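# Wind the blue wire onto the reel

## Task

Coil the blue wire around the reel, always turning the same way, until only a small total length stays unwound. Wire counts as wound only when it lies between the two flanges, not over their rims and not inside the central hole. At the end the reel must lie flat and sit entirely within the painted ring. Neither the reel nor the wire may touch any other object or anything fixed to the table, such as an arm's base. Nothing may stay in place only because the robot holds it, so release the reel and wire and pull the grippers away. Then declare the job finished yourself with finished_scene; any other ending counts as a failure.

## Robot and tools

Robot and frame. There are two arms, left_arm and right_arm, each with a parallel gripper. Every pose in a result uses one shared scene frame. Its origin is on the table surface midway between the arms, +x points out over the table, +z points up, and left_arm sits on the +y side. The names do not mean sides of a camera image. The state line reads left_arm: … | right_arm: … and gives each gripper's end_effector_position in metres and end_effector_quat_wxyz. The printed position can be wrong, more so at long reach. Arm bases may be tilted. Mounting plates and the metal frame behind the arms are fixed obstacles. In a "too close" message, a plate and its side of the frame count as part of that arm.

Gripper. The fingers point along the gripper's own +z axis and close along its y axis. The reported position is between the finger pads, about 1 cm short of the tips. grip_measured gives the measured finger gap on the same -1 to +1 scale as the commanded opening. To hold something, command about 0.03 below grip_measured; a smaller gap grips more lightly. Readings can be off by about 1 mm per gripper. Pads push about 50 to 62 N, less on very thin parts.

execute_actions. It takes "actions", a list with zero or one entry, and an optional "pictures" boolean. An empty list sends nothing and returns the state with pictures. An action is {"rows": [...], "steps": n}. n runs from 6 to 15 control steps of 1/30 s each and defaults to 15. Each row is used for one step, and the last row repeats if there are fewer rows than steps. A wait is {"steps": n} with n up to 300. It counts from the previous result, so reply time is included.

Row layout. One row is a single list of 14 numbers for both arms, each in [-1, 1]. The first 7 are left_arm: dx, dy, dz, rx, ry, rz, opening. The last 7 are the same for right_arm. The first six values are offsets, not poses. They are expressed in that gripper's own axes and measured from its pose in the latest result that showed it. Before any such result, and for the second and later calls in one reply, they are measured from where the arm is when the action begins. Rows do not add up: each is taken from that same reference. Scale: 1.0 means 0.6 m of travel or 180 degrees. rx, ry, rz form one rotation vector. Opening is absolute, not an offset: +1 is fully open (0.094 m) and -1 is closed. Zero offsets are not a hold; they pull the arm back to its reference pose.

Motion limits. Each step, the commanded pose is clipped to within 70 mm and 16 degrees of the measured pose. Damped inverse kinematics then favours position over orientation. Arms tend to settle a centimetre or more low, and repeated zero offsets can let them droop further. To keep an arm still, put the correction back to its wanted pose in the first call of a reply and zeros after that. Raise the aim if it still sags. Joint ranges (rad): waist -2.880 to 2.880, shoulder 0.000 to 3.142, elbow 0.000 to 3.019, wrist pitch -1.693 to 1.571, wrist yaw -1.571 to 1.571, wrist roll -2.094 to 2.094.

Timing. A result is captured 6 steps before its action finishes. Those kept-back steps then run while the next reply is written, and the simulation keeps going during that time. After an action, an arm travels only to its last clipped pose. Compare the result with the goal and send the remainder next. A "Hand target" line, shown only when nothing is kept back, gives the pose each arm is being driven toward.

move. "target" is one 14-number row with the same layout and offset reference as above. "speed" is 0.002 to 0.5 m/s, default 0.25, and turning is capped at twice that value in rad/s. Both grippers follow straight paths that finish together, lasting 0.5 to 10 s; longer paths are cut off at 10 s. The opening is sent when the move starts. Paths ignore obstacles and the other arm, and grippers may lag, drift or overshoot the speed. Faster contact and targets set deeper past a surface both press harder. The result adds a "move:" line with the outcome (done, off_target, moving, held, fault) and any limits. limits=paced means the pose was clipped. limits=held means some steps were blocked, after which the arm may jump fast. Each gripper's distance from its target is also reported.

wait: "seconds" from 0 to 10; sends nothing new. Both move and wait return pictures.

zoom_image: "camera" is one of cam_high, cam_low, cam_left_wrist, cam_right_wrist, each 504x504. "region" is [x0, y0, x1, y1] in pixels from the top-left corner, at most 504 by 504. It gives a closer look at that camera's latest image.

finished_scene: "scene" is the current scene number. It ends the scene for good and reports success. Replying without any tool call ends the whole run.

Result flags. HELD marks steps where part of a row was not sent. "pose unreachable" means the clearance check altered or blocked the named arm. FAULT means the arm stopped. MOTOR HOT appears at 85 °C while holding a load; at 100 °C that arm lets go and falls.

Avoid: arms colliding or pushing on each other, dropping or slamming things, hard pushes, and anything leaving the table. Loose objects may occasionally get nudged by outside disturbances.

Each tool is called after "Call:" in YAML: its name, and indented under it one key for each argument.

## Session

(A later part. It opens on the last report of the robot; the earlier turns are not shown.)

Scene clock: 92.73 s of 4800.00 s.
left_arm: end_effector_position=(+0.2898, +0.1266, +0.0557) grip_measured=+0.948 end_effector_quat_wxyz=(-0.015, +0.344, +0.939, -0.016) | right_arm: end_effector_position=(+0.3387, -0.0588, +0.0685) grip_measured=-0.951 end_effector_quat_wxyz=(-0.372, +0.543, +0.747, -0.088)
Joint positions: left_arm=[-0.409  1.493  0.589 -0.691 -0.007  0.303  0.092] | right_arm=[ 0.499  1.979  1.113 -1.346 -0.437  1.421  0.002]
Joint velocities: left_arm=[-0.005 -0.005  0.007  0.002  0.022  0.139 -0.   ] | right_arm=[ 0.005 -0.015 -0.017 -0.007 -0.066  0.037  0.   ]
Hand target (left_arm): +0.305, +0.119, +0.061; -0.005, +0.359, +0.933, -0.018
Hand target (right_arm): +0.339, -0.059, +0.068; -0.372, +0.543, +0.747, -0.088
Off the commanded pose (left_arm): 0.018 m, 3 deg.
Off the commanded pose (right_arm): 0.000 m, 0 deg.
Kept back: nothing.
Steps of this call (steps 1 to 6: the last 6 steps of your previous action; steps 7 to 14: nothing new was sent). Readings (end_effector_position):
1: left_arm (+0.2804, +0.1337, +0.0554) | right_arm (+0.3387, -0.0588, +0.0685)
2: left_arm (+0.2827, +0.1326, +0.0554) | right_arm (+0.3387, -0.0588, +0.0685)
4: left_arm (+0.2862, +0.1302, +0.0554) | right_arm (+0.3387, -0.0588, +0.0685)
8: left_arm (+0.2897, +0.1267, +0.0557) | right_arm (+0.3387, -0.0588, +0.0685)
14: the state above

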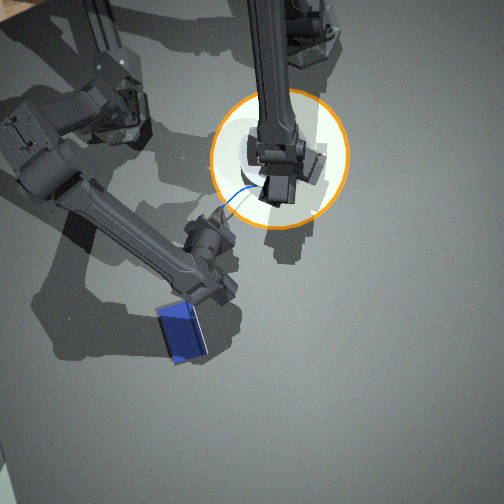

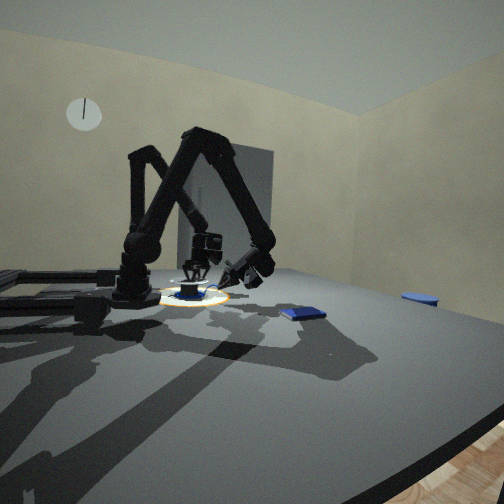

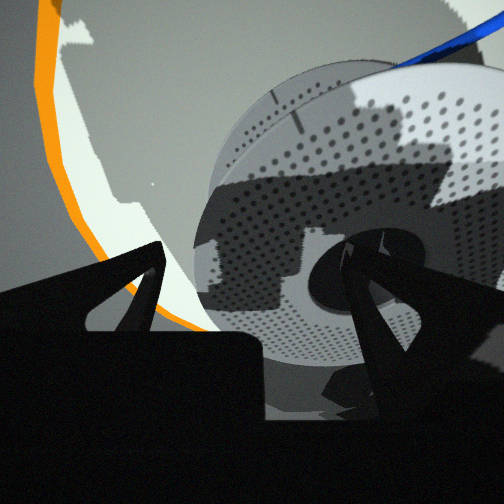

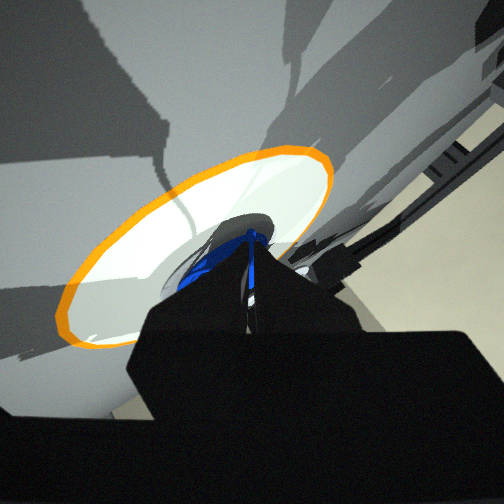

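Call:
execute_actions:
  actions:
    - {"rows":[[0,0,-0.002,-0.005,-0.002,0,0.8,-0.002,0.004,0.005,0,0,0,-0.97],[0,0,-0.004,-0.01,-0.004,0,0.65,-0.004,0.007,0.009,0,0,0,-0.97],[0,0,-0.004,-0.013,-0.005,0,0.5,-0.005,0.01,0.013,0,0,0,-0.97],[0,0,-0.004,-0.013,-0.005,0,0.38,-0.007,0.013,0.016,0,0,0,-0.97],[0,0,-0.004,-0.013,-0.005,0,0.28,-0.008,0.016,0.019,0,0,0,-0.97],[0,0,-0.004,-0.013,-0.005,0,0.2,-0.009,0.018,0.022,0,0,0,-0.97],[0,0,-0.004,-0.013,-0.005,0,0.15,-0.01,0.02,0.025,0,0,0,-0.97],[0,0,-0.004,-0.013,-0.005,0,0.1,-0.011,0.022,0.028,0,0,0,-0.97],[0,0,-0.004,-0.013,-0.005,0,0.1,-0.012,0.024,0.03,0,0,0,-0.97]],"steps":9}

Call:
execute_actions:
  actions:
    - {"rows":[[0.005,0.001,-0.003,-0.001,0,-0.02,0.1,0.002,0.009,0.006,0,0,0,-0.97],[0.011,0,-0.003,-0.002,0,-0.045,0.1,0.005,0.011,0.008,0,0,0,-0.97],[0.017,0,-0.003,-0.002,0,-0.07,0.1,0.008,0.013,0.009,0,0,0,-0.97],[0.022,-0.001,-0.003,-0.003,0,-0.095,0.1,0.011,0.016,0.011,0,0,0,-0.97],[0.027,-0.001,-0.003,-0.004,0,-0.12,0.1,0.014,0.018,0.012,0,0,0,-0.97],[0.031,-0.001,-0.003,-0.004,0,-0.14,0.1,0.017,0.02,0.014,0,0,0,-0.97],[0.035,-0.003,-0.003,-0.005,0,-0.16,0.1,0.02,0.022,0.015,0,0,0,-0.97],[0.039,-0.004,-0.003,-0.006,0,-0.18,0.1,0.024,0.024,0.017,0,0,0,-0.97],[0.043,-0.006,-0.003,-0.006,0,-0.2,0.1,0.027,0.026,0.019,0,0,0,-0.97],[0.047,-0.007,-0.003,-0.007,0,-0.22,0.1,0.03,0.029,0.02,0,0,0,-0.97],[0.05,-0.008,-0.003,-0.008,0,-0.24,0.1,0.033,0.031,0.022,0,0,0,-0.97],[0.054,-0.011,-0.003,-0.008,0,-0.26,0.1,0.036,0.033,0.023,0,0,0,-0.97],[0.057,-0.012,-0.003,-0.009,0,-0.27,0.1,0.039,0.035,0.025,0,0,0,-0.97],[0.06,-0.015,-0.003,-0.009,0,-0.28,0.1,0.042,0.037,0.026,0,0,0,-0.97],[0.063,-0.017,-0.003,-0.01,0,-0.29,0.1,0.045,0.039,0.028,0,0,0,-0.97]],"steps":15}

Call:
execute_actions:
  actions:
    - {"rows":[[0.023,-0.002,-0.003,-0.012,-0.007,-0.31,0.1,0.017,0.014,0,0,0,0,-0.97],[0.026,-0.003,-0.003,-0.012,-0.007,-0.31,0.1,0.021,0.016,0.002,0,0,0,-0.97],[0.03,-0.004,-0.003,-0.012,-0.007,-0.31,0.1,0.025,0.018,0.003,0,0,0,-0.97],[0.033,-0.005,-0.003,-0.012,-0.007,-0.31,0.1,0.029,0.02,0.005,0,0,0,-0.97],[0.036,-0.006,-0.003,-0.012,-0.007,-0.31,0.1,0.033,0.022,0.007,0,0,0,-0.97],[0.039,-0.006,-0.003,-0.012,-0.007,-0.31,0.1,0.037,0.024,0.008,0,0,0,-0.97],[0.042,-0.008,-0.003,-0.012,-0.007,-0.31,0.1,0.041,0.026,0.01,0,0,0,-0.97],[0.045,-0.01,-0.003,-0.012,-0.007,-0.31,0.1,0.045,0.028,0.011,0,0,0,-0.97],[0.048,-0.011,-0.003,-0.012,-0.007,-0.31,0.1,0.049,0.03,0.013,0,0,0,-0.97],[0.05,-0.013,-0.003,-0.012,-0.007,-0.31,0.1,0.053,0.032,0.015,0,0,0,-0.97],[0.052,-0.015,-0.003,-0.012,-0.007,-0.31,0.1,0.057,0.034,0.016,0,0,0,-0.97],[0.054,-0.017,-0.003,-0.012,-0.007,-0.31,0.1,0.061,0.036,0.018,0,0,0,-0.97],[0.057,-0.02,-0.003,-0.012,-0.007,-0.31,0.1,0.065,0.038,0.02,0,0,0,-0.97],[0.059,-0.022,-0.003,-0.012,-0.007,-0.31,0.1,0.069,0.04,0.021,0,0,0,-0.97],[0.06,-0.025,-0.003,-0.012,-0.007,-0.31,0.1,0.073,0.042,0.023,0,0,0,-0.97]],"steps":15}

Call:
execute_actions:
  actions:
    - {"rows":[[0.02,-0.002,-0.003,-0.002,-0.008,-0.14,0.1,0.017,0.014,0,0,0,0,-0.97],[0.024,-0.003,-0.003,-0.002,-0.008,-0.14,0.1,0.021,0.015,0.002,0,0,0,-0.97],[0.027,-0.004,-0.003,-0.002,-0.008,-0.14,0.1,0.024,0.016,0.003,0,0,0,-0.97],[0.03,-0.005,-0.003,-0.002,-0.008,-0.14,0.1,0.027,0.017,0.005,0,0,0,-0.97],[0.033,-0.006,-0.003,-0.002,-0.008,-0.14,0.1,0.03,0.018,0.006,0,0,0,-0.97],[0.035,-0.007,-0.003,-0.002,-0.008,-0.14,0.1,0.033,0.019,0.007,0,0,0,-0.97],[0.037,-0.008,-0.003,-0.002,-0.008,-0.14,0.1,0.035,0.02,0.008,0,0,0,-0.97],[0.038,-0.008,-0.003,-0.002,-0.008,-0.14,0.1,0.037,0.021,0.009,0,0,0,-0.97],[0.038,-0.008,-0.003,-0.002,-0.008,-0.14,0.1,0.039,0.022,0.01,0,0,0,-0.97],[0.038,-0.008,-0.003,-0.002,-0.008,-0.14,0.1,0.04,0.022,0.01,0,0,0,-0.97]],"steps":11}

Call:
wait:
  seconds: 0.25

Call:
zoom_image:
  camera: "cam_high"
  region: [200, 100, 360, 250]

Call:
zoom_image:
  camera: "cam_low"
  region: [150, 255, 250, 320]

Scene clock: 97.13 s of 4800.00 s.
left_arm: end_effector_position=(+0.2912, +0.1302, +0.0554) grip_measured=+0.580 end_effector_quat_wxyz=(-0.014, +0.349, +0.937, -0.005) | right_arm: end_effector_position=(+0.3395, -0.0585, +0.0678) grip_measured=-0.951 end_effector_quat_wxyz=(-0.371, +0.543, +0.748, -0.086)
Joint positions: left_arm=[-0.409  1.492  0.587 -0.689 -0.03   0.312  0.074] | right_arm=[ 0.499  1.979  1.113 -1.342 -0.437  1.421  0.002]
Joint velocities: left_arm=[-0.024 -0.015 -0.061  0.11  -0.242 -0.125 -0.157] | right_arm=[ 0.005  0.005 -0.007  0.125 -0.007 -0.051  0.002]
Steps of this call (steps 1 to 90: nothing new was sent; then 1.30 s passed at rest; steps 91 to 93: the first 3 steps of this action). Readings (end_effector_position):
91: left_arm (+0.2901, +0.1273, +0.0556) | right_arm (+0.3387, -0.0588, +0.0685)
92: left_arm (+0.2907, +0.1286, +0.0556) | right_arm (+0.3389, -0.0587, +0.0683)
93: the state above

Scene clock: 97.63 s of 4800.00 s.
left_arm: end_effector_position=(+0.2711, +0.1362, +0.0550) grip_measured=+0.132 end_effector_quat_wxyz=(-0.017, +0.204, +0.979, -0.004) | right_arm: end_effector_position=(+0.3393, -0.0456, +0.0570) grip_measured=-0.951 end_effector_quat_wxyz=(-0.371, +0.543, +0.750, -0.078)
Joint positions: left_arm=[-0.416  1.447  0.534 -0.685 -0.027  0.002  0.053] | right_arm=[ 0.523  2.001  1.113 -1.299 -0.46   1.439  0.002]
Joint velocities: left_arm=[-0.005 -0.22  -0.198 -0.002  0.007 -1.223 -0.001] | right_arm=[ 0.181 -0.005  0.002  0.032 -0.095  0.154  0.   ]
Off your previous action's commanded pose (left_arm): 0.005 m, 1 deg at its last step (step 6 of this call).
Off your previous action's commanded pose (right_arm): 0.015 m, 1 deg at its last step (step 6 of this call).
Steps of this call (steps 1 to 6: the last 6 steps of your previous action; steps 7 to 15: the first 9 steps of this action, its rows measured from where the robot was after step 6). Readings (end_effector_position):
6: left_arm (+0.2888, +0.1302, +0.0548) | right_arm (+0.3427, -0.0571, +0.0591)
7: left_arm (+0.2887, +0.1302, +0.0548) | right_arm (+0.3426, -0.0570, +0.0577)
8: left_arm (+0.2882, +0.1304, +0.0547) | right_arm (+0.3422, -0.0568, +0.0569)
10: left_arm (+0.2853, +0.1312, +0.0546) | right_arm (+0.3419, -0.0552, +0.0569)
14: left_arm (+0.2739, +0.1352, +0.0548) | right_arm (+0.3402, -0.0481, +0.0571)
15: the state above

Scene clock: 98.13 s of 4800.00 s.
left_arm: end_effector_position=(+0.2360, +0.1420, +0.0564) grip_measured=+0.132 end_effector_quat_wxyz=(-0.021, -0.125, +0.992, -0.008) | right_arm: end_effector_position=(+0.3271, -0.0090, +0.0569) grip_measured=-0.951 end_effector_quat_wxyz=(-0.379, +0.535, +0.750, -0.084)
Joint positions: left_arm=[-0.438  1.353  0.443 -0.685 -0.006 -0.681  0.053] | right_arm=[ 0.61   2.016  1.126 -1.287 -0.512  1.498  0.002]
Joint velocities: left_arm=[-0.161 -0.142 -0.11   0.012 -0.051 -1.429 -0.   ] | right_arm=[ 0.151  0.005  0.081 -0.002 -0.154  0.168  0.002]
Off your previous action's commanded pose (left_arm): 0.007 m, 21 deg at its last step (step 6 of this call); orientation clipped at that step.
Off your previous action's commanded pose (right_arm): 0.018 m, 1 deg at its last step (step 6 of this call).
Steps of this call (steps 1 to 6: the last 6 steps of your previous action; steps 7 to 15: the first 9 steps of this action, its rows measured from where the robot was after step 6). Readings (end_effector_position):
6: left_arm (+0.2581, +0.1416, +0.0559) | right_arm (+0.3335, -0.0307, +0.0538)
7: left_arm (+0.2555, +0.1419, +0.0559) | right_arm (+0.3328, -0.0283, +0.0535)
8: left_arm (+0.2524, +0.1425, +0.0558) | right_arm (+0.3316, -0.0261, +0.0537)
10: left_arm (+0.2460, +0.1429, +0.0557) | right_arm (+0.3298, -0.0217, +0.0545)
14: left_arm (+0.2377, +0.1426, +0.0562) | right_arm (+0.3272, -0.0116, +0.0564)
15: the state above

Scene clock: 98.50 s of 4800.00 s.
left_arm: end_effector_position=(+0.2174, +0.1246, +0.0583) grip_measured=+0.132 end_effector_quat_wxyz=(-0.021, -0.345, +0.938, -0.007) | right_arm: end_effector_position=(+0.3227, +0.0181, +0.0587) grip_measured=-0.951 end_effector_quat_wxyz=(-0.383, +0.532, +0.751, -0.085)
Joint positions: left_arm=[-0.538  1.321  0.418 -0.685 -0.    -1.234  0.053] | right_arm=[ 0.668  2.027  1.15  -1.281 -0.547  1.543  0.002]
Joint velocities: left_arm=[-0.327 -0.073 -0.037  0.012 -0.095 -1.473 -0.001] | right_arm=[ 0.112  0.005 -0.007  0.007 -0.11   0.095  0.001]
Off your previous action's commanded pose (left_arm): 0.007 m, 18 deg at its last step (step 6 of this call); orientation clipped at that step.
Off your previous action's commanded pose (right_arm): 0.017 m, 1 deg at its last step (step 6 of this call).
Steps of this call (steps 1 to 6: the last 6 steps of your previous action; steps 7 to 11: the first 5 steps of this action, its rows measured from where the robot was after step 6). Readings (end_effector_position):
6: left_arm (+0.2271, +0.1345, +0.0576) | right_arm (+0.3275, +0.0082, +0.0572)
7: left_arm (+0.2253, +0.1319, +0.0579) | right_arm (+0.3272, +0.0110, +0.0575)
8: left_arm (+0.2231, +0.1299, +0.0579) | right_arm (+0.3260, +0.0131, +0.0579)
10: left_arm (+0.2189, +0.1262, +0.0580) | right_arm (+0.3237, +0.0166, +0.0584)
11: the state above

Scene clock: 98.97 s of 4800.00 s.
left_arm: end_effector_position=(+0.2118, +0.1171, +0.0591) grip_measured=+0.132 end_effector_quat_wxyz=(-0.013, -0.437, +0.899, -0.001) | right_arm: end_effector_position=(+0.3208, +0.0280, +0.0610) grip_measured=-0.951 end_effector_quat_wxyz=(-0.382, +0.533, +0.749, -0.087)
Joint positions: left_arm=[-0.593  1.316  0.415 -0.685 -0.018 -1.489  0.053] | right_arm=[ 0.69   2.027  1.16  -1.281 -0.557  1.57   0.002]
Joint velocities: left_arm=[-0.005 -0.005 -0.002  0.012 -0.051 -0.11   0.   ] | right_arm=[ 0.005  0.015  0.017 -0.002 -0.007  0.037 -0.   ]
Hand target (left_arm): +0.209, +0.119, +0.060; -0.009, -0.450, +0.893, +0.004
Hand target (right_arm): +0.329, +0.036, +0.057; -0.380, +0.534, +0.751, -0.083
Off the commanded pose (left_arm): 0.003 m, 2 deg.
Off the commanded pose (right_arm): 0.013 m, 1 deg.
Kept back: nothing.
Steps of this call (steps 1 to 6: the last 6 steps of your previous action; steps 7 to 14: nothing new was sent). Readings (end_effector_position):
1: left_arm (+0.2160, +0.1233, +0.0584) | right_arm (+0.3218, +0.0196, +0.0589)
2: left_arm (+0.2149, +0.1218, +0.0586) | right_arm (+0.3210, +0.0211, +0.0592)
4: left_arm (+0.2131, +0.1194, +0.0588) | right_arm (+0.3203, +0.0239, +0.0598)
8: left_arm (+0.2118, +0.1171, +0.0590) | right_arm (+0.3202, +0.0274, +0.0607)
14: the state above

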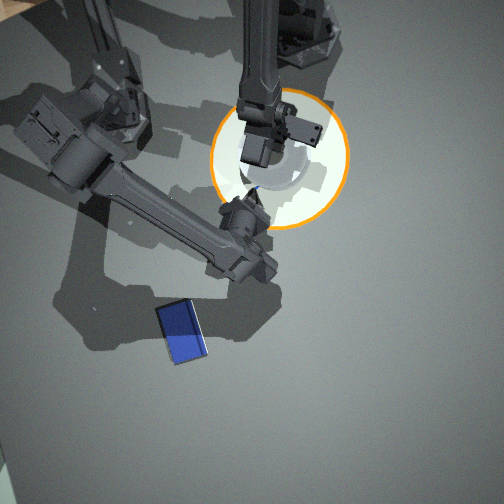

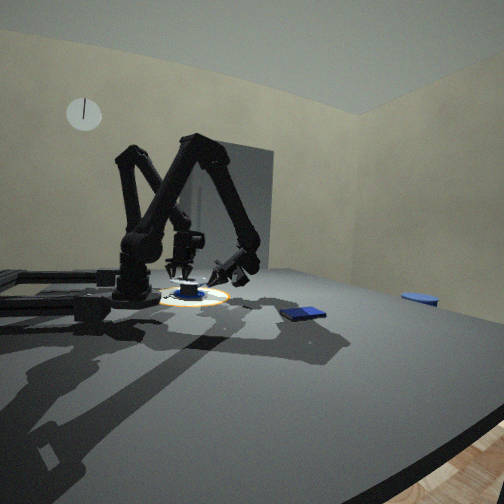

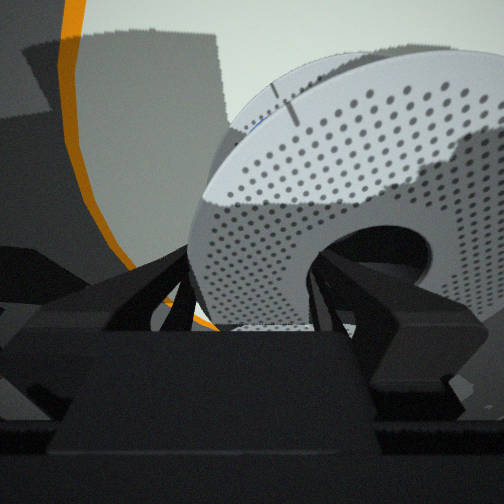

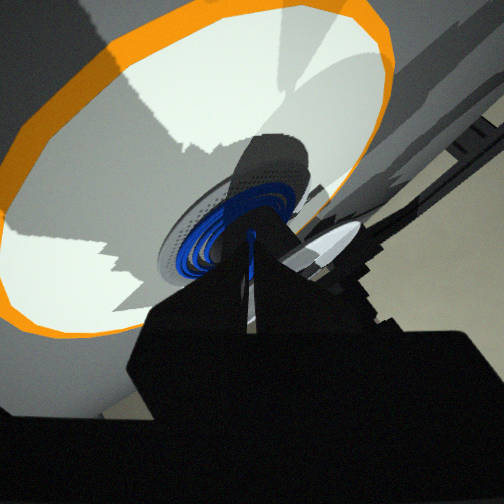

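Region (200, 100, 360, 250) of cam_high's 504x504 image, scaled by 3.150, with more detail than that image has; it fills the top 472 rows of this view, and the rest is white.

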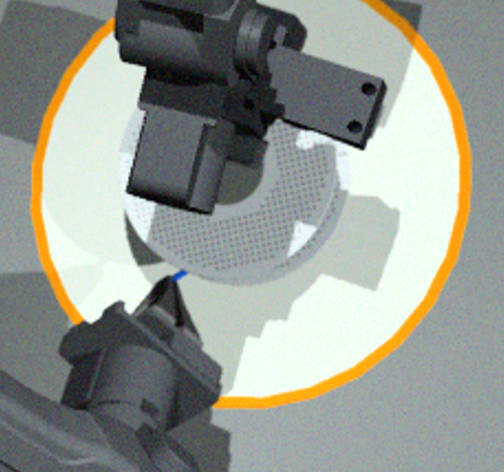

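Region (150, 255, 250, 320) of cam_low's 504x504 image, scaled by 5.040, with more detail than that image has; it fills the top 328 rows of this view, and the rest is white.

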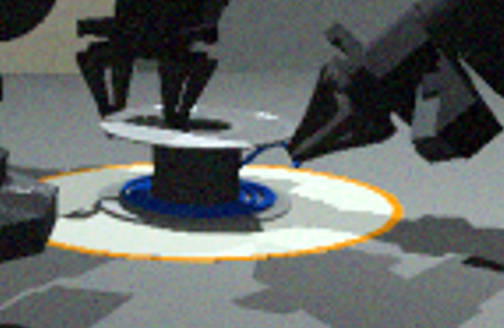

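Call:
execute_actions:
  actions:
    - {"rows":[[0,0,-0.002,0,0,0,0.1,-0.005,0.005,0.007,0,0,0,-0.97],[0.002,0,-0.002,0,0,-0.008,0.1,-0.01,0.011,0.014,0,0,0,-0.97],[0.005,0,-0.002,0,0,-0.018,0.1,-0.014,0.016,0.02,0,0,0,-0.97],[0.008,0,-0.002,0,0,-0.03,0.1,-0.018,0.02,0.026,0,0,0,-0.97],[0.011,-0.001,-0.002,0,0,-0.042,0.1,-0.021,0.024,0.032,0,0,0,-0.97],[0.014,-0.001,-0.002,0,0,-0.054,0.1,-0.023,0.027,0.038,0,0,0,-0.97],[0.017,-0.002,-0.002,0,0,-0.066,0.1,-0.024,0.03,0.044,0,0,0,-0.97],[0.02,-0.002,-0.002,0,0,-0.077,0.1,-0.024,0.032,0.049,0,0,0,-0.97],[0.022,-0.003,-0.002,0,0,-0.087,0.1,-0.023,0.033,0.053,0,0,0,-0.97],[0.024,-0.003,-0.002,0,0,-0.095,0.1,-0.021,0.033,0.056,0,0,0,-0.97],[0.026,-0.004,-0.002,0,0,-0.102,0.1,-0.019,0.033,0.059,0,0,0,-0.97],[0.027,-0.004,-0.002,0,0,-0.107,0.1,-0.017,0.033,0.061,0,0,0,-0.97],[0.028,-0.005,-0.002,0,0,-0.11,0.1,-0.015,0.032,0.063,0,0,0,-0.97],[0.029,-0.005,-0.002,0,0,-0.11,0.1,-0.014,0.032,0.064,0,0,0,-0.97],[0.029,-0.005,-0.002,0,0,-0.11,0.1,-0.013,0.032,0.064,0,0,0,-0.97]],"steps":15}

Call:
wait:
  seconds: 0.25

Call:
zoom_image:
  camera: "cam_high"
  region: [200, 100, 360, 250]

Call:
zoom_image:
  camera: "cam_low"
  region: [150, 255, 250, 320]

Scene clock: 100.93 s of 4800.00 s.
left_arm: end_effector_position=(+0.2070, +0.1099, +0.0594) grip_measured=+0.132 end_effector_quat_wxyz=(-0.019, -0.494, +0.869, -0.003) | right_arm: end_effector_position=(+0.3259, +0.0318, +0.0407) grip_measured=-0.951 end_effector_quat_wxyz=(-0.376, +0.533, +0.754, -0.074)
Joint positions: left_arm=[-0.62   1.316  0.415 -0.685 -0.004 -1.646  0.053] | right_arm=[ 0.69   2.063  1.16  -1.215 -0.558  1.571  0.002]
Joint velocities: left_arm=[-0.23  -0.005  0.007  0.007  0.022 -0.886  0.   ] | right_arm=[-0.005  0.259 -0.007  0.252 -0.037 -0.081  0.001]
Steps of this call (steps 1 to 50: nothing new was sent; steps 51 to 59: the first 9 steps of this action). Readings (end_effector_position):
51: left_arm (+0.2118, +0.1170, +0.0591) | right_arm (+0.3209, +0.0281, +0.0609)
52: left_arm (+0.2118, +0.1170, +0.0591) | right_arm (+0.3214, +0.0284, +0.0605)
54: left_arm (+0.2112, +0.1161, +0.0591) | right_arm (+0.3234, +0.0296, +0.0578)
58: left_arm (+0.2081, +0.1115, +0.0593) | right_arm (+0.3259, +0.0315, +0.0447)
59: the state above

Scene clock: 101.40 s of 4800.00 s.
left_arm: end_effector_position=(+0.2019, +0.1029, +0.0598) grip_measured=+0.132 end_effector_quat_wxyz=(-0.019, -0.571, +0.821, -0.001) | right_arm: end_effector_position=(+0.3136, +0.0381, +0.0256) grip_measured=-0.951 end_effector_quat_wxyz=(-0.381, +0.531, +0.752, -0.083)
Joint positions: left_arm=[-0.658  1.316  0.415 -0.685 -0.004 -1.865  0.053] | right_arm=[ 0.714  2.093  1.146 -1.18  -0.57   1.588  0.002]
Joint velocities: left_arm=[-0.005 -0.005 -0.002 -0.012 -0.037 -0.051 -0.   ] | right_arm=[-0.015 -0.015  0.012  0.007  0.007 -0.037 -0.   ]
Hand target (left_arm): +0.203, +0.102, +0.061; -0.015, -0.583, +0.812, +0.000
Hand target (right_arm): +0.310, +0.039, +0.020; -0.383, +0.533, +0.749, -0.087
Off the commanded pose (left_arm): 0.002 m, 2 deg.
Off the commanded pose (right_arm): 0.006 m, 1 deg.
Kept back: nothing.
Steps of this call (steps 1 to 6: the last 6 steps of your previous action; steps 7 to 14: nothing new was sent). Readings (end_effector_position):
1: left_arm (+0.2060, +0.1085, +0.0595) | right_arm (+0.3254, +0.0321, +0.0367)
2: left_arm (+0.2052, +0.1074, +0.0595) | right_arm (+0.3243, +0.0323, +0.0332)
4: left_arm (+0.2037, +0.1053, +0.0596) | right_arm (+0.3207, +0.0327, +0.0280)
8: left_arm (+0.2020, +0.1030, +0.0598) | right_arm (+0.3149, +0.0360, +0.0256)
14: the state above

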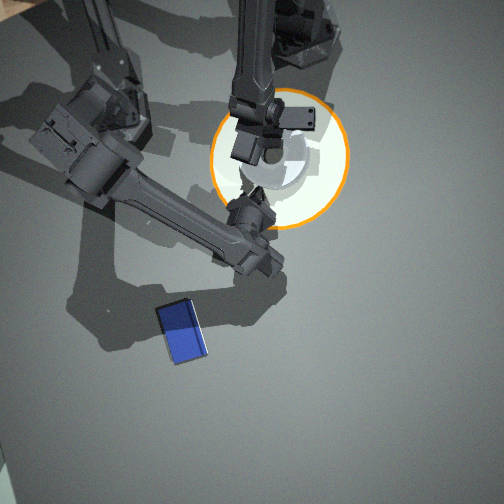

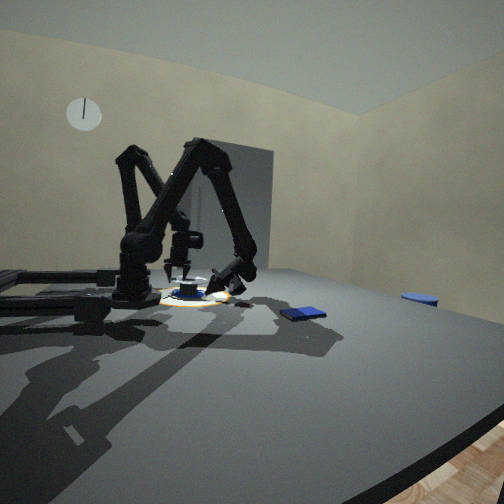

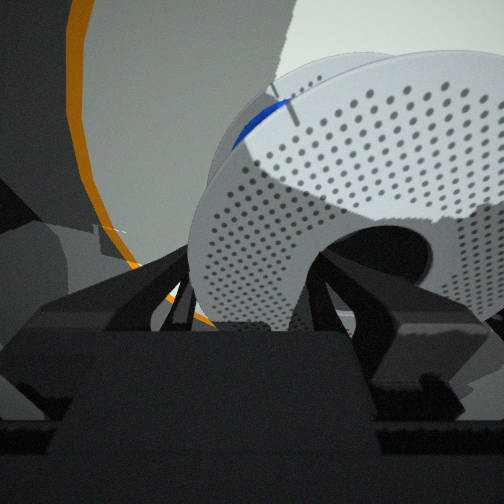

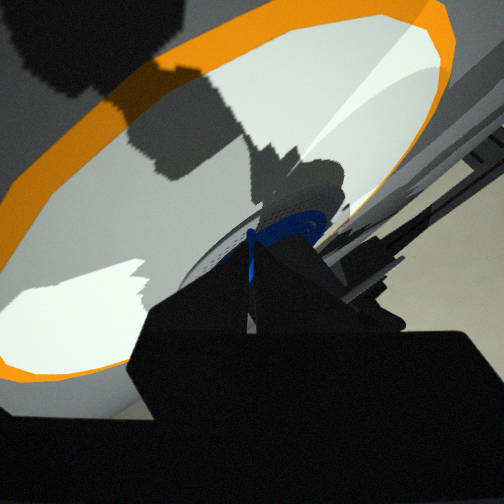

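Region (200, 100, 360, 250) of cam_high's 504x504 image, scaled by 3.150, with more detail than that image has; it fills the top 472 rows of this view, and the rest is white.

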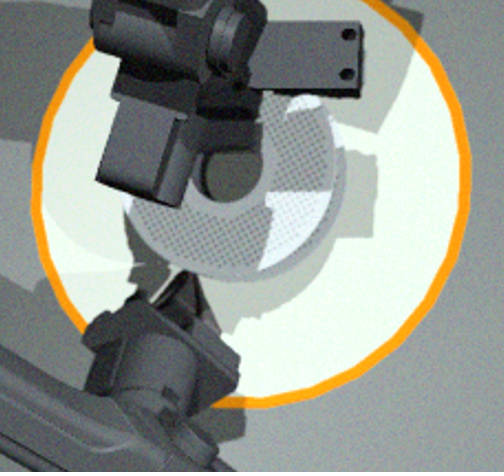

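Region (150, 255, 250, 320) of cam_low's 504x504 image, scaled by 5.040, with more detail than that image has; it fills the top 328 rows of this view, and the rest is white.

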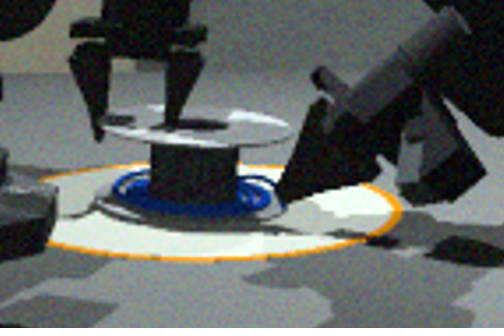

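Call:
execute_actions:
  actions:
    - {"rows":[[0.001,0,-0.002,0,0,-0.006,0.1,0.003,-0.005,-0.002,0,0,0,-0.97],[0.003,0,-0.002,0,0,-0.014,0.1,0.005,-0.01,-0.003,0,0,0,-0.97],[0.005,0,-0.002,0,0,-0.022,0.1,0.007,-0.015,-0.003,0,0,0,-0.97],[0.007,0,-0.002,0,0,-0.03,0.1,0.008,-0.02,-0.002,0,0,0,-0.97],[0.009,0,-0.002,0,0,-0.037,0.1,0.009,-0.025,-0.001,0,0,0,-0.97],[0.011,-0.001,-0.002,0,0,-0.043,0.1,0.009,-0.029,0.001,0,0,0,-0.97],[0.012,-0.001,-0.002,0,0,-0.047,0.1,0.009,-0.033,0.004,0,0,0,-0.97],[0.013,-0.001,-0.002,0,0,-0.05,0.1,0.009,-0.037,0.006,0,0,0,-0.97],[0.013,-0.001,-0.002,0,0,-0.05,0.1,0.009,-0.04,0.009,0,0,0,-0.97],[0.013,-0.001,-0.002,0,0,-0.05,0.1,0.009,-0.042,0.01,0,0,0,-0.97],[0.013,-0.001,-0.002,0,0,-0.05,0.1,0.009,-0.043,0.011,0,0,0,-0.97]],"steps":14}

Call:
execute_actions:
  actions:
    - {"rows":[[0,0,0,0,0,0,0.1,0,0,0,0,0,0,-0.88],[0,0,0,0,0,0,0.1,0,0,0,0,0,0,-0.78],[0,0,0,0,0,0,0.1,0,0,-0.004,0,0,0,-0.7],[0,0,0,0,0,0,0.1,0,0,-0.012,0,0,0,-0.7],[0,0,0,0,0,0,0.1,0,0,-0.022,0,0,0,-0.7],[0,0,0,0,0,0,0.1,0,0,-0.033,0,0,0,-0.7],[0,0,0,0,0,0,0.1,0,0,-0.044,0,0,0,-0.7],[0,0,0,0,0,0,0.1,0,0,-0.055,0,0,0,-0.7],[0,0,0,0,0,0,0.1,0,0,-0.066,0,0,0,-0.7],[0,0,0,0,0,0,0.1,0,0,-0.077,0,0,0,-0.7],[0,0,0,0,0,0,0.2,0,0,-0.088,0,0,0,-0.7],[0,0,0,0,0,0,0.35,-0.003,0,-0.099,0,0,0,-0.7],[0,0,0,0,0,0,0.55,-0.006,0,-0.11,0,0,0,-0.7],[0,0,0,0,0,0,0.7,-0.01,0,-0.12,0,0,0,-0.7],[0,0,0,0,0,0,0.8,-0.014,0,-0.13,0,0,0,-0.7]],"steps":15}
  pictures: true

Call:
execute_actions:
  actions:
    - {"rows":[[0,0,-0.008,0,0,0,0.8,-0.012,-0.005,-0.04,0,0,0,-0.7],[0,0,-0.02,0,0,0,0.8,-0.018,-0.012,-0.046,0,0,0,-0.7],[0,0,-0.034,0,0,0,0.8,-0.024,-0.02,-0.052,0,0,0,-0.7],[0,0,-0.048,0,0,0,0.8,-0.03,-0.029,-0.058,0,0,0,-0.7],[0,0,-0.062,0,0,0,0.8,-0.036,-0.038,-0.064,0,0,0,-0.7],[0,0,-0.076,0,0,0,0.8,-0.042,-0.047,-0.07,0,0,0,-0.7],[0,0,-0.09,0,0,0,0.8,-0.048,-0.056,-0.076,0,0,0,-0.7],[0,0,-0.104,0,0,0,0.8,-0.054,-0.065,-0.082,0,0,0,-0.7],[-0.008,0,-0.118,0,0,0,0.8,-0.06,-0.074,-0.088,0,0,0,-0.7],[-0.02,0,-0.132,0,0,0,0.8,-0.066,-0.083,-0.094,0,0,0,-0.7],[-0.036,0,-0.144,0,0,0,0.8,-0.072,-0.092,-0.1,0,0,0,-0.7],[-0.054,0,-0.156,0,0,0,0.8,-0.078,-0.101,-0.106,0,0,0,-0.7],[-0.072,0,-0.166,0,0,0,0.8,-0.084,-0.11,-0.112,0,0,0,-0.7],[-0.09,0,-0.176,0,0,0,0.8,-0.09,-0.119,-0.118,0,0,0,-0.7],[-0.108,0,-0.186,0,0,0,0.8,-0.096,-0.128,-0.124,0,0,0,-0.7]],"steps":15}

Call:
execute_actions:
  actions:
    - {"rows":[[-0.06,0,-0.04,0,0,0,0.8,-0.024,-0.036,-0.024,0,0,0,-0.7],[-0.078,0,-0.046,0,0,0,0.8,-0.03,-0.045,-0.03,0,0,0,-0.7],[-0.096,0,-0.052,0,0,0,0.8,-0.036,-0.054,-0.036,0,0,0,-0.7],[-0.114,0,-0.058,0,0,0,0.8,-0.042,-0.063,-0.042,0,0,0,-0.7],[-0.132,0,-0.064,0,0,0,0.8,-0.048,-0.072,-0.048,0,0,0,-0.7],[-0.15,0,-0.07,0,0,0,0.8,-0.054,-0.081,-0.054,0,0,0,-0.7],[-0.166,0,-0.075,0,0,0,0.8,-0.06,-0.09,-0.06,0,0,0,-0.7],[-0.18,0,-0.08,0,0,0,0.8,-0.066,-0.098,-0.065,0,0,0,-0.7],[-0.194,0,-0.084,0,0,0,0.8,-0.071,-0.105,-0.07,0,0,0,-0.7],[-0.206,0,-0.087,0,0,0,0.8,-0.075,-0.111,-0.074,0,0,0,-0.7],[-0.216,0,-0.09,0,0,0,0.8,-0.078,-0.116,-0.077,0,0,0,-0.7],[-0.224,0,-0.09,0,0,0,0.8,-0.08,-0.12,-0.08,0,0,0,-0.7],[-0.23,0,-0.09,0,0,0,0.8,-0.08,-0.12,-0.08,0,0,0,-0.7]],"steps":13}

Call:
wait:
  seconds: 0.2

Call:
zoom_image:
  camera: "cam_high"
  region: [200, 80, 360, 240]

Call:
zoom_image:
  camera: "cam_low"
  region: [150, 255, 250, 320]

Scene clock: 105.33 s of 4800.00 s.
left_arm: end_effector_position=(+0.1992, +0.0994, +0.0600) grip_measured=+0.132 end_effector_quat_wxyz=(-0.022, -0.600, +0.799, -0.001) | right_arm: end_effector_position=(+0.3026, +0.0333, +0.0331) grip_measured=-0.951 end_effector_quat_wxyz=(-0.384, +0.532, +0.750, -0.084)
Joint positions: left_arm=[-0.673  1.316  0.415 -0.685  0.002 -1.953  0.053] | right_arm=[ 0.715  2.061  1.108 -1.179 -0.576  1.591  0.002]
Joint velocities: left_arm=[-0.122 -0.015 -0.007 -0.017 -0.022 -0.491  0.001] | right_arm=[ 0.015 -0.249 -0.252  0.051 -0.022  0.022 -0.   ]
Steps of this call (steps 1 to 90: nothing new was sent; then 0.67 s passed at rest; steps 91 to 98: the first 8 steps of this action). Readings (end_effector_position):
91: left_arm (+0.2018, +0.1028, +0.0598) | right_arm (+0.3136, +0.0382, +0.0256)
92: left_arm (+0.2017, +0.1027, +0.0598) | right_arm (+0.3137, +0.0382, +0.0258)
94: left_arm (+0.2013, +0.1021, +0.0598) | right_arm (+0.3122, +0.0375, +0.0268)
98: the state above

Scene clock: 105.83 s of 4800.00 s.
left_arm: end_effector_position=(+0.1979, +0.0978, +0.0600) grip_measured=+0.132 end_effector_quat_wxyz=(-0.022, -0.615, +0.788, -0.001) | right_arm: end_effector_position=(+0.2942, +0.0199, +0.0441) grip_measured=-0.702 end_effector_quat_wxyz=(-0.386, +0.535, +0.745, -0.103)
Joint positions: left_arm=[-0.683  1.316  0.415 -0.685  0.002 -2.001  0.053] | right_arm=[ 0.703  2.034  1.088 -1.228 -0.557  1.583  0.014]
Joint velocities: left_arm=[-0.015  0.005 -0.012  0.012 -0.007 -0.051  0.001] | right_arm=[-0.19  -0.054  0.144 -0.52   0.139 -0.125  0.   ]
Off your previous action's commanded pose (left_arm): 0.003 m, 3 deg at its last step (step 6 of this call).
Off your previous action's commanded pose (right_arm): 0.007 m, 0 deg at its last step (step 6 of this call).
Steps of this call (steps 1 to 6: the last 6 steps of your previous action; steps 7 to 15: the first 9 steps of this action, its rows measured from where the robot was after step 6). Readings (end_effector_position):
6: left_arm (+0.1979, +0.0978, +0.0600) | right_arm (+0.2959, +0.0315, +0.0366)
7: left_arm (+0.1979, +0.0978, +0.0600) | right_arm (+0.2960, +0.0313, +0.0366)
8: left_arm (+0.1979, +0.0978, +0.0600) | right_arm (+0.2961, +0.0308, +0.0363)
10: left_arm (+0.1979, +0.0978, +0.0600) | right_arm (+0.2968, +0.0297, +0.0362)
14: left_arm (+0.1979, +0.0978, +0.0600) | right_arm (+0.2937, +0.0226, +0.0416)
15: the state above

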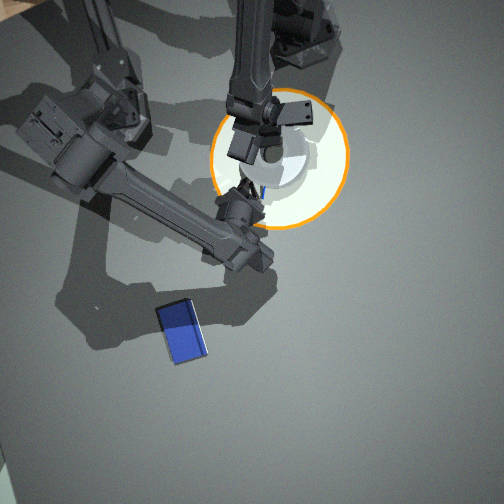

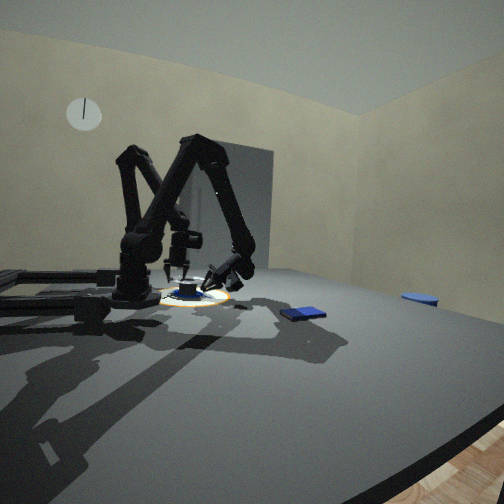

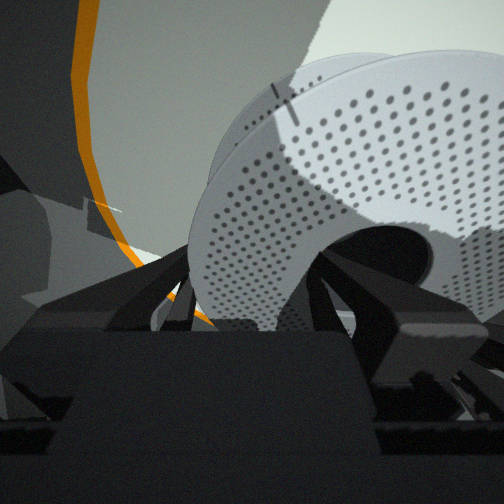

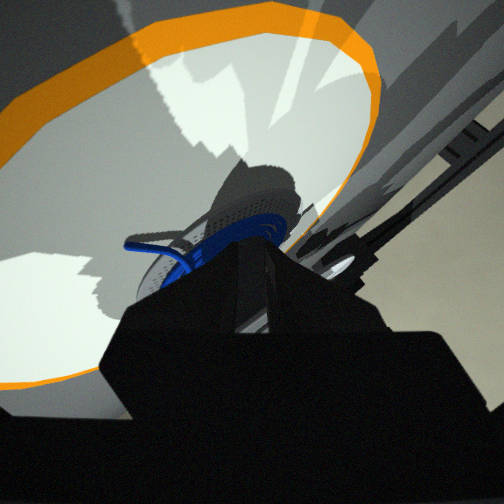

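Scene clock: 106.33 s of 4800.00 s.
left_arm: end_effector_position=(+0.1821, +0.1121, +0.0914) grip_measured=+0.798 end_effector_quat_wxyz=(-0.027, -0.615, +0.788, +0.023) | right_arm: end_effector_position=(+0.3358, -0.0411, +0.0994) grip_measured=-0.702 end_effector_quat_wxyz=(-0.377, +0.548, +0.739, -0.107)
Joint positions: left_arm=[-0.683  1.183  0.431 -0.883  0.002 -2.     0.084] | right_arm=[ 0.546  1.941  1.149 -1.436 -0.454  1.477  0.014]
Joint velocities: left_arm=[ 0.015 -0.737  0.232 -0.979  0.022  0.081 -0.   ] | right_arm=[-0.357 -0.386 -0.208 -0.32   0.154 -0.344  0.   ]
Off your previous action's commanded pose (left_arm): 0.000 m, 0 deg at its last step (step 6 of this call).
Off your previous action's commanded pose (right_arm): 0.033 m, 3 deg at its last step (step 6 of this call).
Steps of this call (steps 1 to 6: the last 6 steps of your previous action; steps 7 to 15: the first 9 steps of this action, its rows measured from where the robot was after step 6). Readings (end_effector_position):
6: left_arm (+0.1979, +0.0978, +0.0600) | right_arm (+0.3216, +0.0055, +0.0684)
7: left_arm (+0.1974, +0.0981, +0.0600) | right_arm (+0.3273, +0.0018, +0.0722)
8: left_arm (+0.1961, +0.0992, +0.0605) | right_arm (+0.3315, -0.0026, +0.0758)
10: left_arm (+0.1910, +0.1035, +0.0644) | right_arm (+0.3346, -0.0130, +0.0822)
14: left_arm (+0.1829, +0.1110, +0.0846) | right_arm (+0.3366, -0.0351, +0.0955)
15: the state above

Scene clock: 106.77 s of 4800.00 s.
left_arm: end_effector_position=(+0.1993, +0.2193, +0.1552) grip_measured=+0.798 end_effector_quat_wxyz=(-0.014, -0.670, +0.741, +0.034) | right_arm: end_effector_position=(+0.3270, -0.1253, +0.1553) grip_measured=-0.702 end_effector_quat_wxyz=(-0.365, +0.559, +0.736, -0.110)
Joint positions: left_arm=[-0.195  0.909  0.484 -1.204 -0.058 -1.661  0.084] | right_arm=[ 0.372  1.772  1.089 -1.582 -0.331  1.363  0.014]
Joint velocities: left_arm=[ 1.558 -0.161  0.037 -0.379 -0.139  1.223 -0.001] | right_arm=[-0.405 -0.347 -0.056 -0.374  0.095 -0.227 -0.001]
Off your previous action's commanded pose (left_arm): 0.045 m, 3 deg at its last step (step 6 of this call).
Off your previous action's commanded pose (right_arm): 0.020 m, 2 deg at its last step (step 6 of this call).
Steps of this call (steps 1 to 6: the last 6 steps of your previous action; steps 7 to 13: the first 7 steps of this action, its rows measured from where the robot was after step 6). Readings (end_effector_position):
6: left_arm (+0.1963, +0.1426, +0.1357) | right_arm (+0.3304, -0.0789, +0.1259)
7: left_arm (+0.1991, +0.1532, +0.1410) | right_arm (+0.3301, -0.0859, +0.1298)
8: left_arm (+0.2006, +0.1640, +0.1447) | right_arm (+0.3299, -0.0928, +0.1339)
10: left_arm (+0.2007, +0.1863, +0.1504) | right_arm (+0.3291, -0.1060, +0.1423)
13: the state above

Scene clock: 107.17 s of 4800.00 s.
left_arm: end_effector_position=(+0.2127, +0.2762, +0.1741) grip_measured=+0.798 end_effector_quat_wxyz=(-0.016, -0.652, +0.757, +0.030) | right_arm: end_effector_position=(+0.3227, -0.1599, +0.1810) grip_measured=-0.702 end_effector_quat_wxyz=(-0.365, +0.559, +0.737, -0.102)
Joint positions: left_arm=[ 0.108  0.909  0.545 -1.243 -0.065 -1.308  0.084] | right_arm=[ 0.287  1.706  1.084 -1.654 -0.288  1.291  0.014]
Joint velocities: left_arm=[-0.005  0.015 -0.017 -0.002 -0.007  0.212 -0.001] | right_arm=[-0.005 -0.005  0.002  0.002 -0.007 -0.081  0.001]
Hand target (left_arm): +0.227, +0.278, +0.188; -0.009, -0.635, +0.772, +0.022
Hand target (right_arm): +0.316, -0.160, +0.181; -0.373, +0.551, +0.739, -0.108
Off the commanded pose (left_arm): 0.020 m, 4 deg.
Off the commanded pose (right_arm): 0.007 m, 2 deg.
Kept back: nothing.
Steps of this call (steps 1 to 6: the last 6 steps of your previous action; steps 7 to 12: nothing new was sent). Readings (end_effector_position):
1: left_arm (+0.1989, +0.2294, +0.1565) | right_arm (+0.3262, -0.1315, +0.1594)
2: left_arm (+0.1991, +0.2387, +0.1581) | right_arm (+0.3254, -0.1376, +0.1635)
4: left_arm (+0.2018, +0.2545, +0.1628) | right_arm (+0.3241, -0.1483, +0.1710)
8: left_arm (+0.2110, +0.2749, +0.1726) | right_arm (+0.3229, -0.1596, +0.1803)
12: the state above

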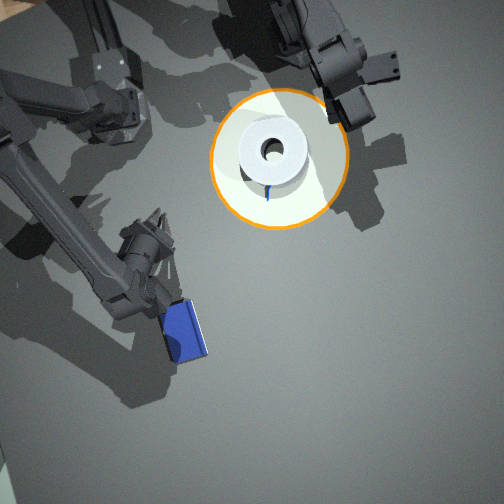

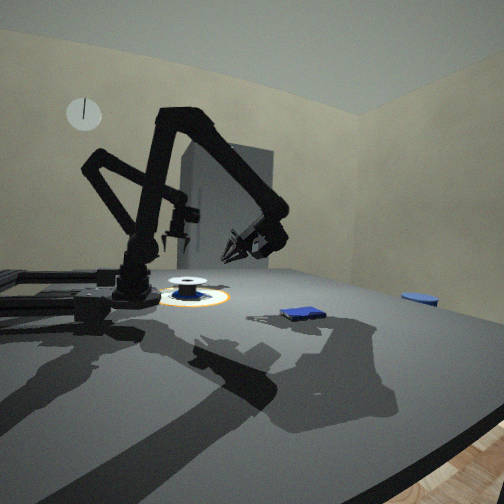

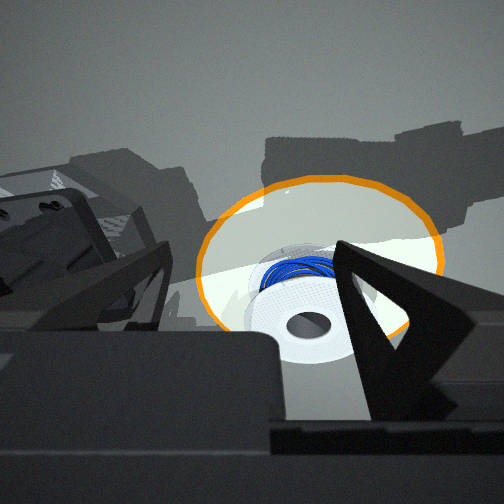

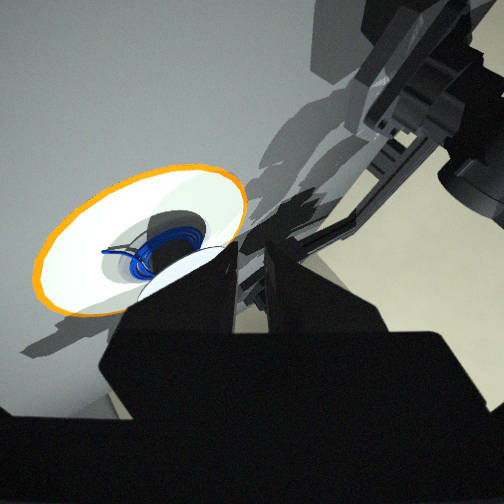

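Region (200, 80, 360, 240) of cam_high's 504x504 image, scaled by 3.150, with more detail than that image has.

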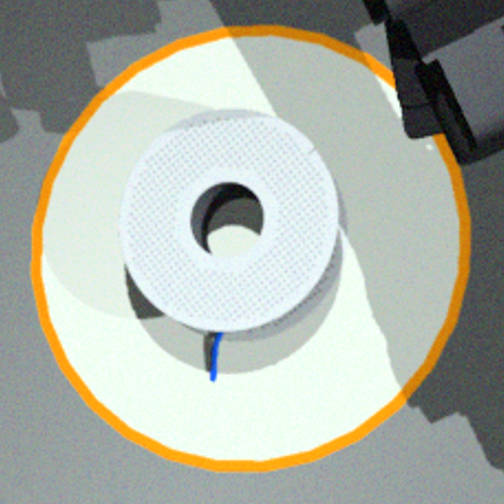

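Region (150, 255, 250, 320) of cam_low's 504x504 image, scaled by 5.040, with more detail than that image has; it fills the top 328 rows of this view, and the rest is white.

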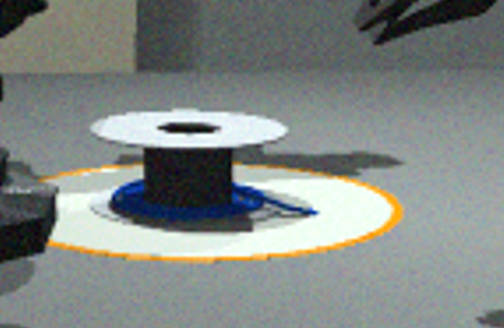

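The reel is lying flat inside the ring. About 3 cm of wire sticks out past the rim, it touches nothing else, and both arms are clear. I'm done with this scene.

Call:
finished_scene:
  scene: 2

The scene is finished: the task was done.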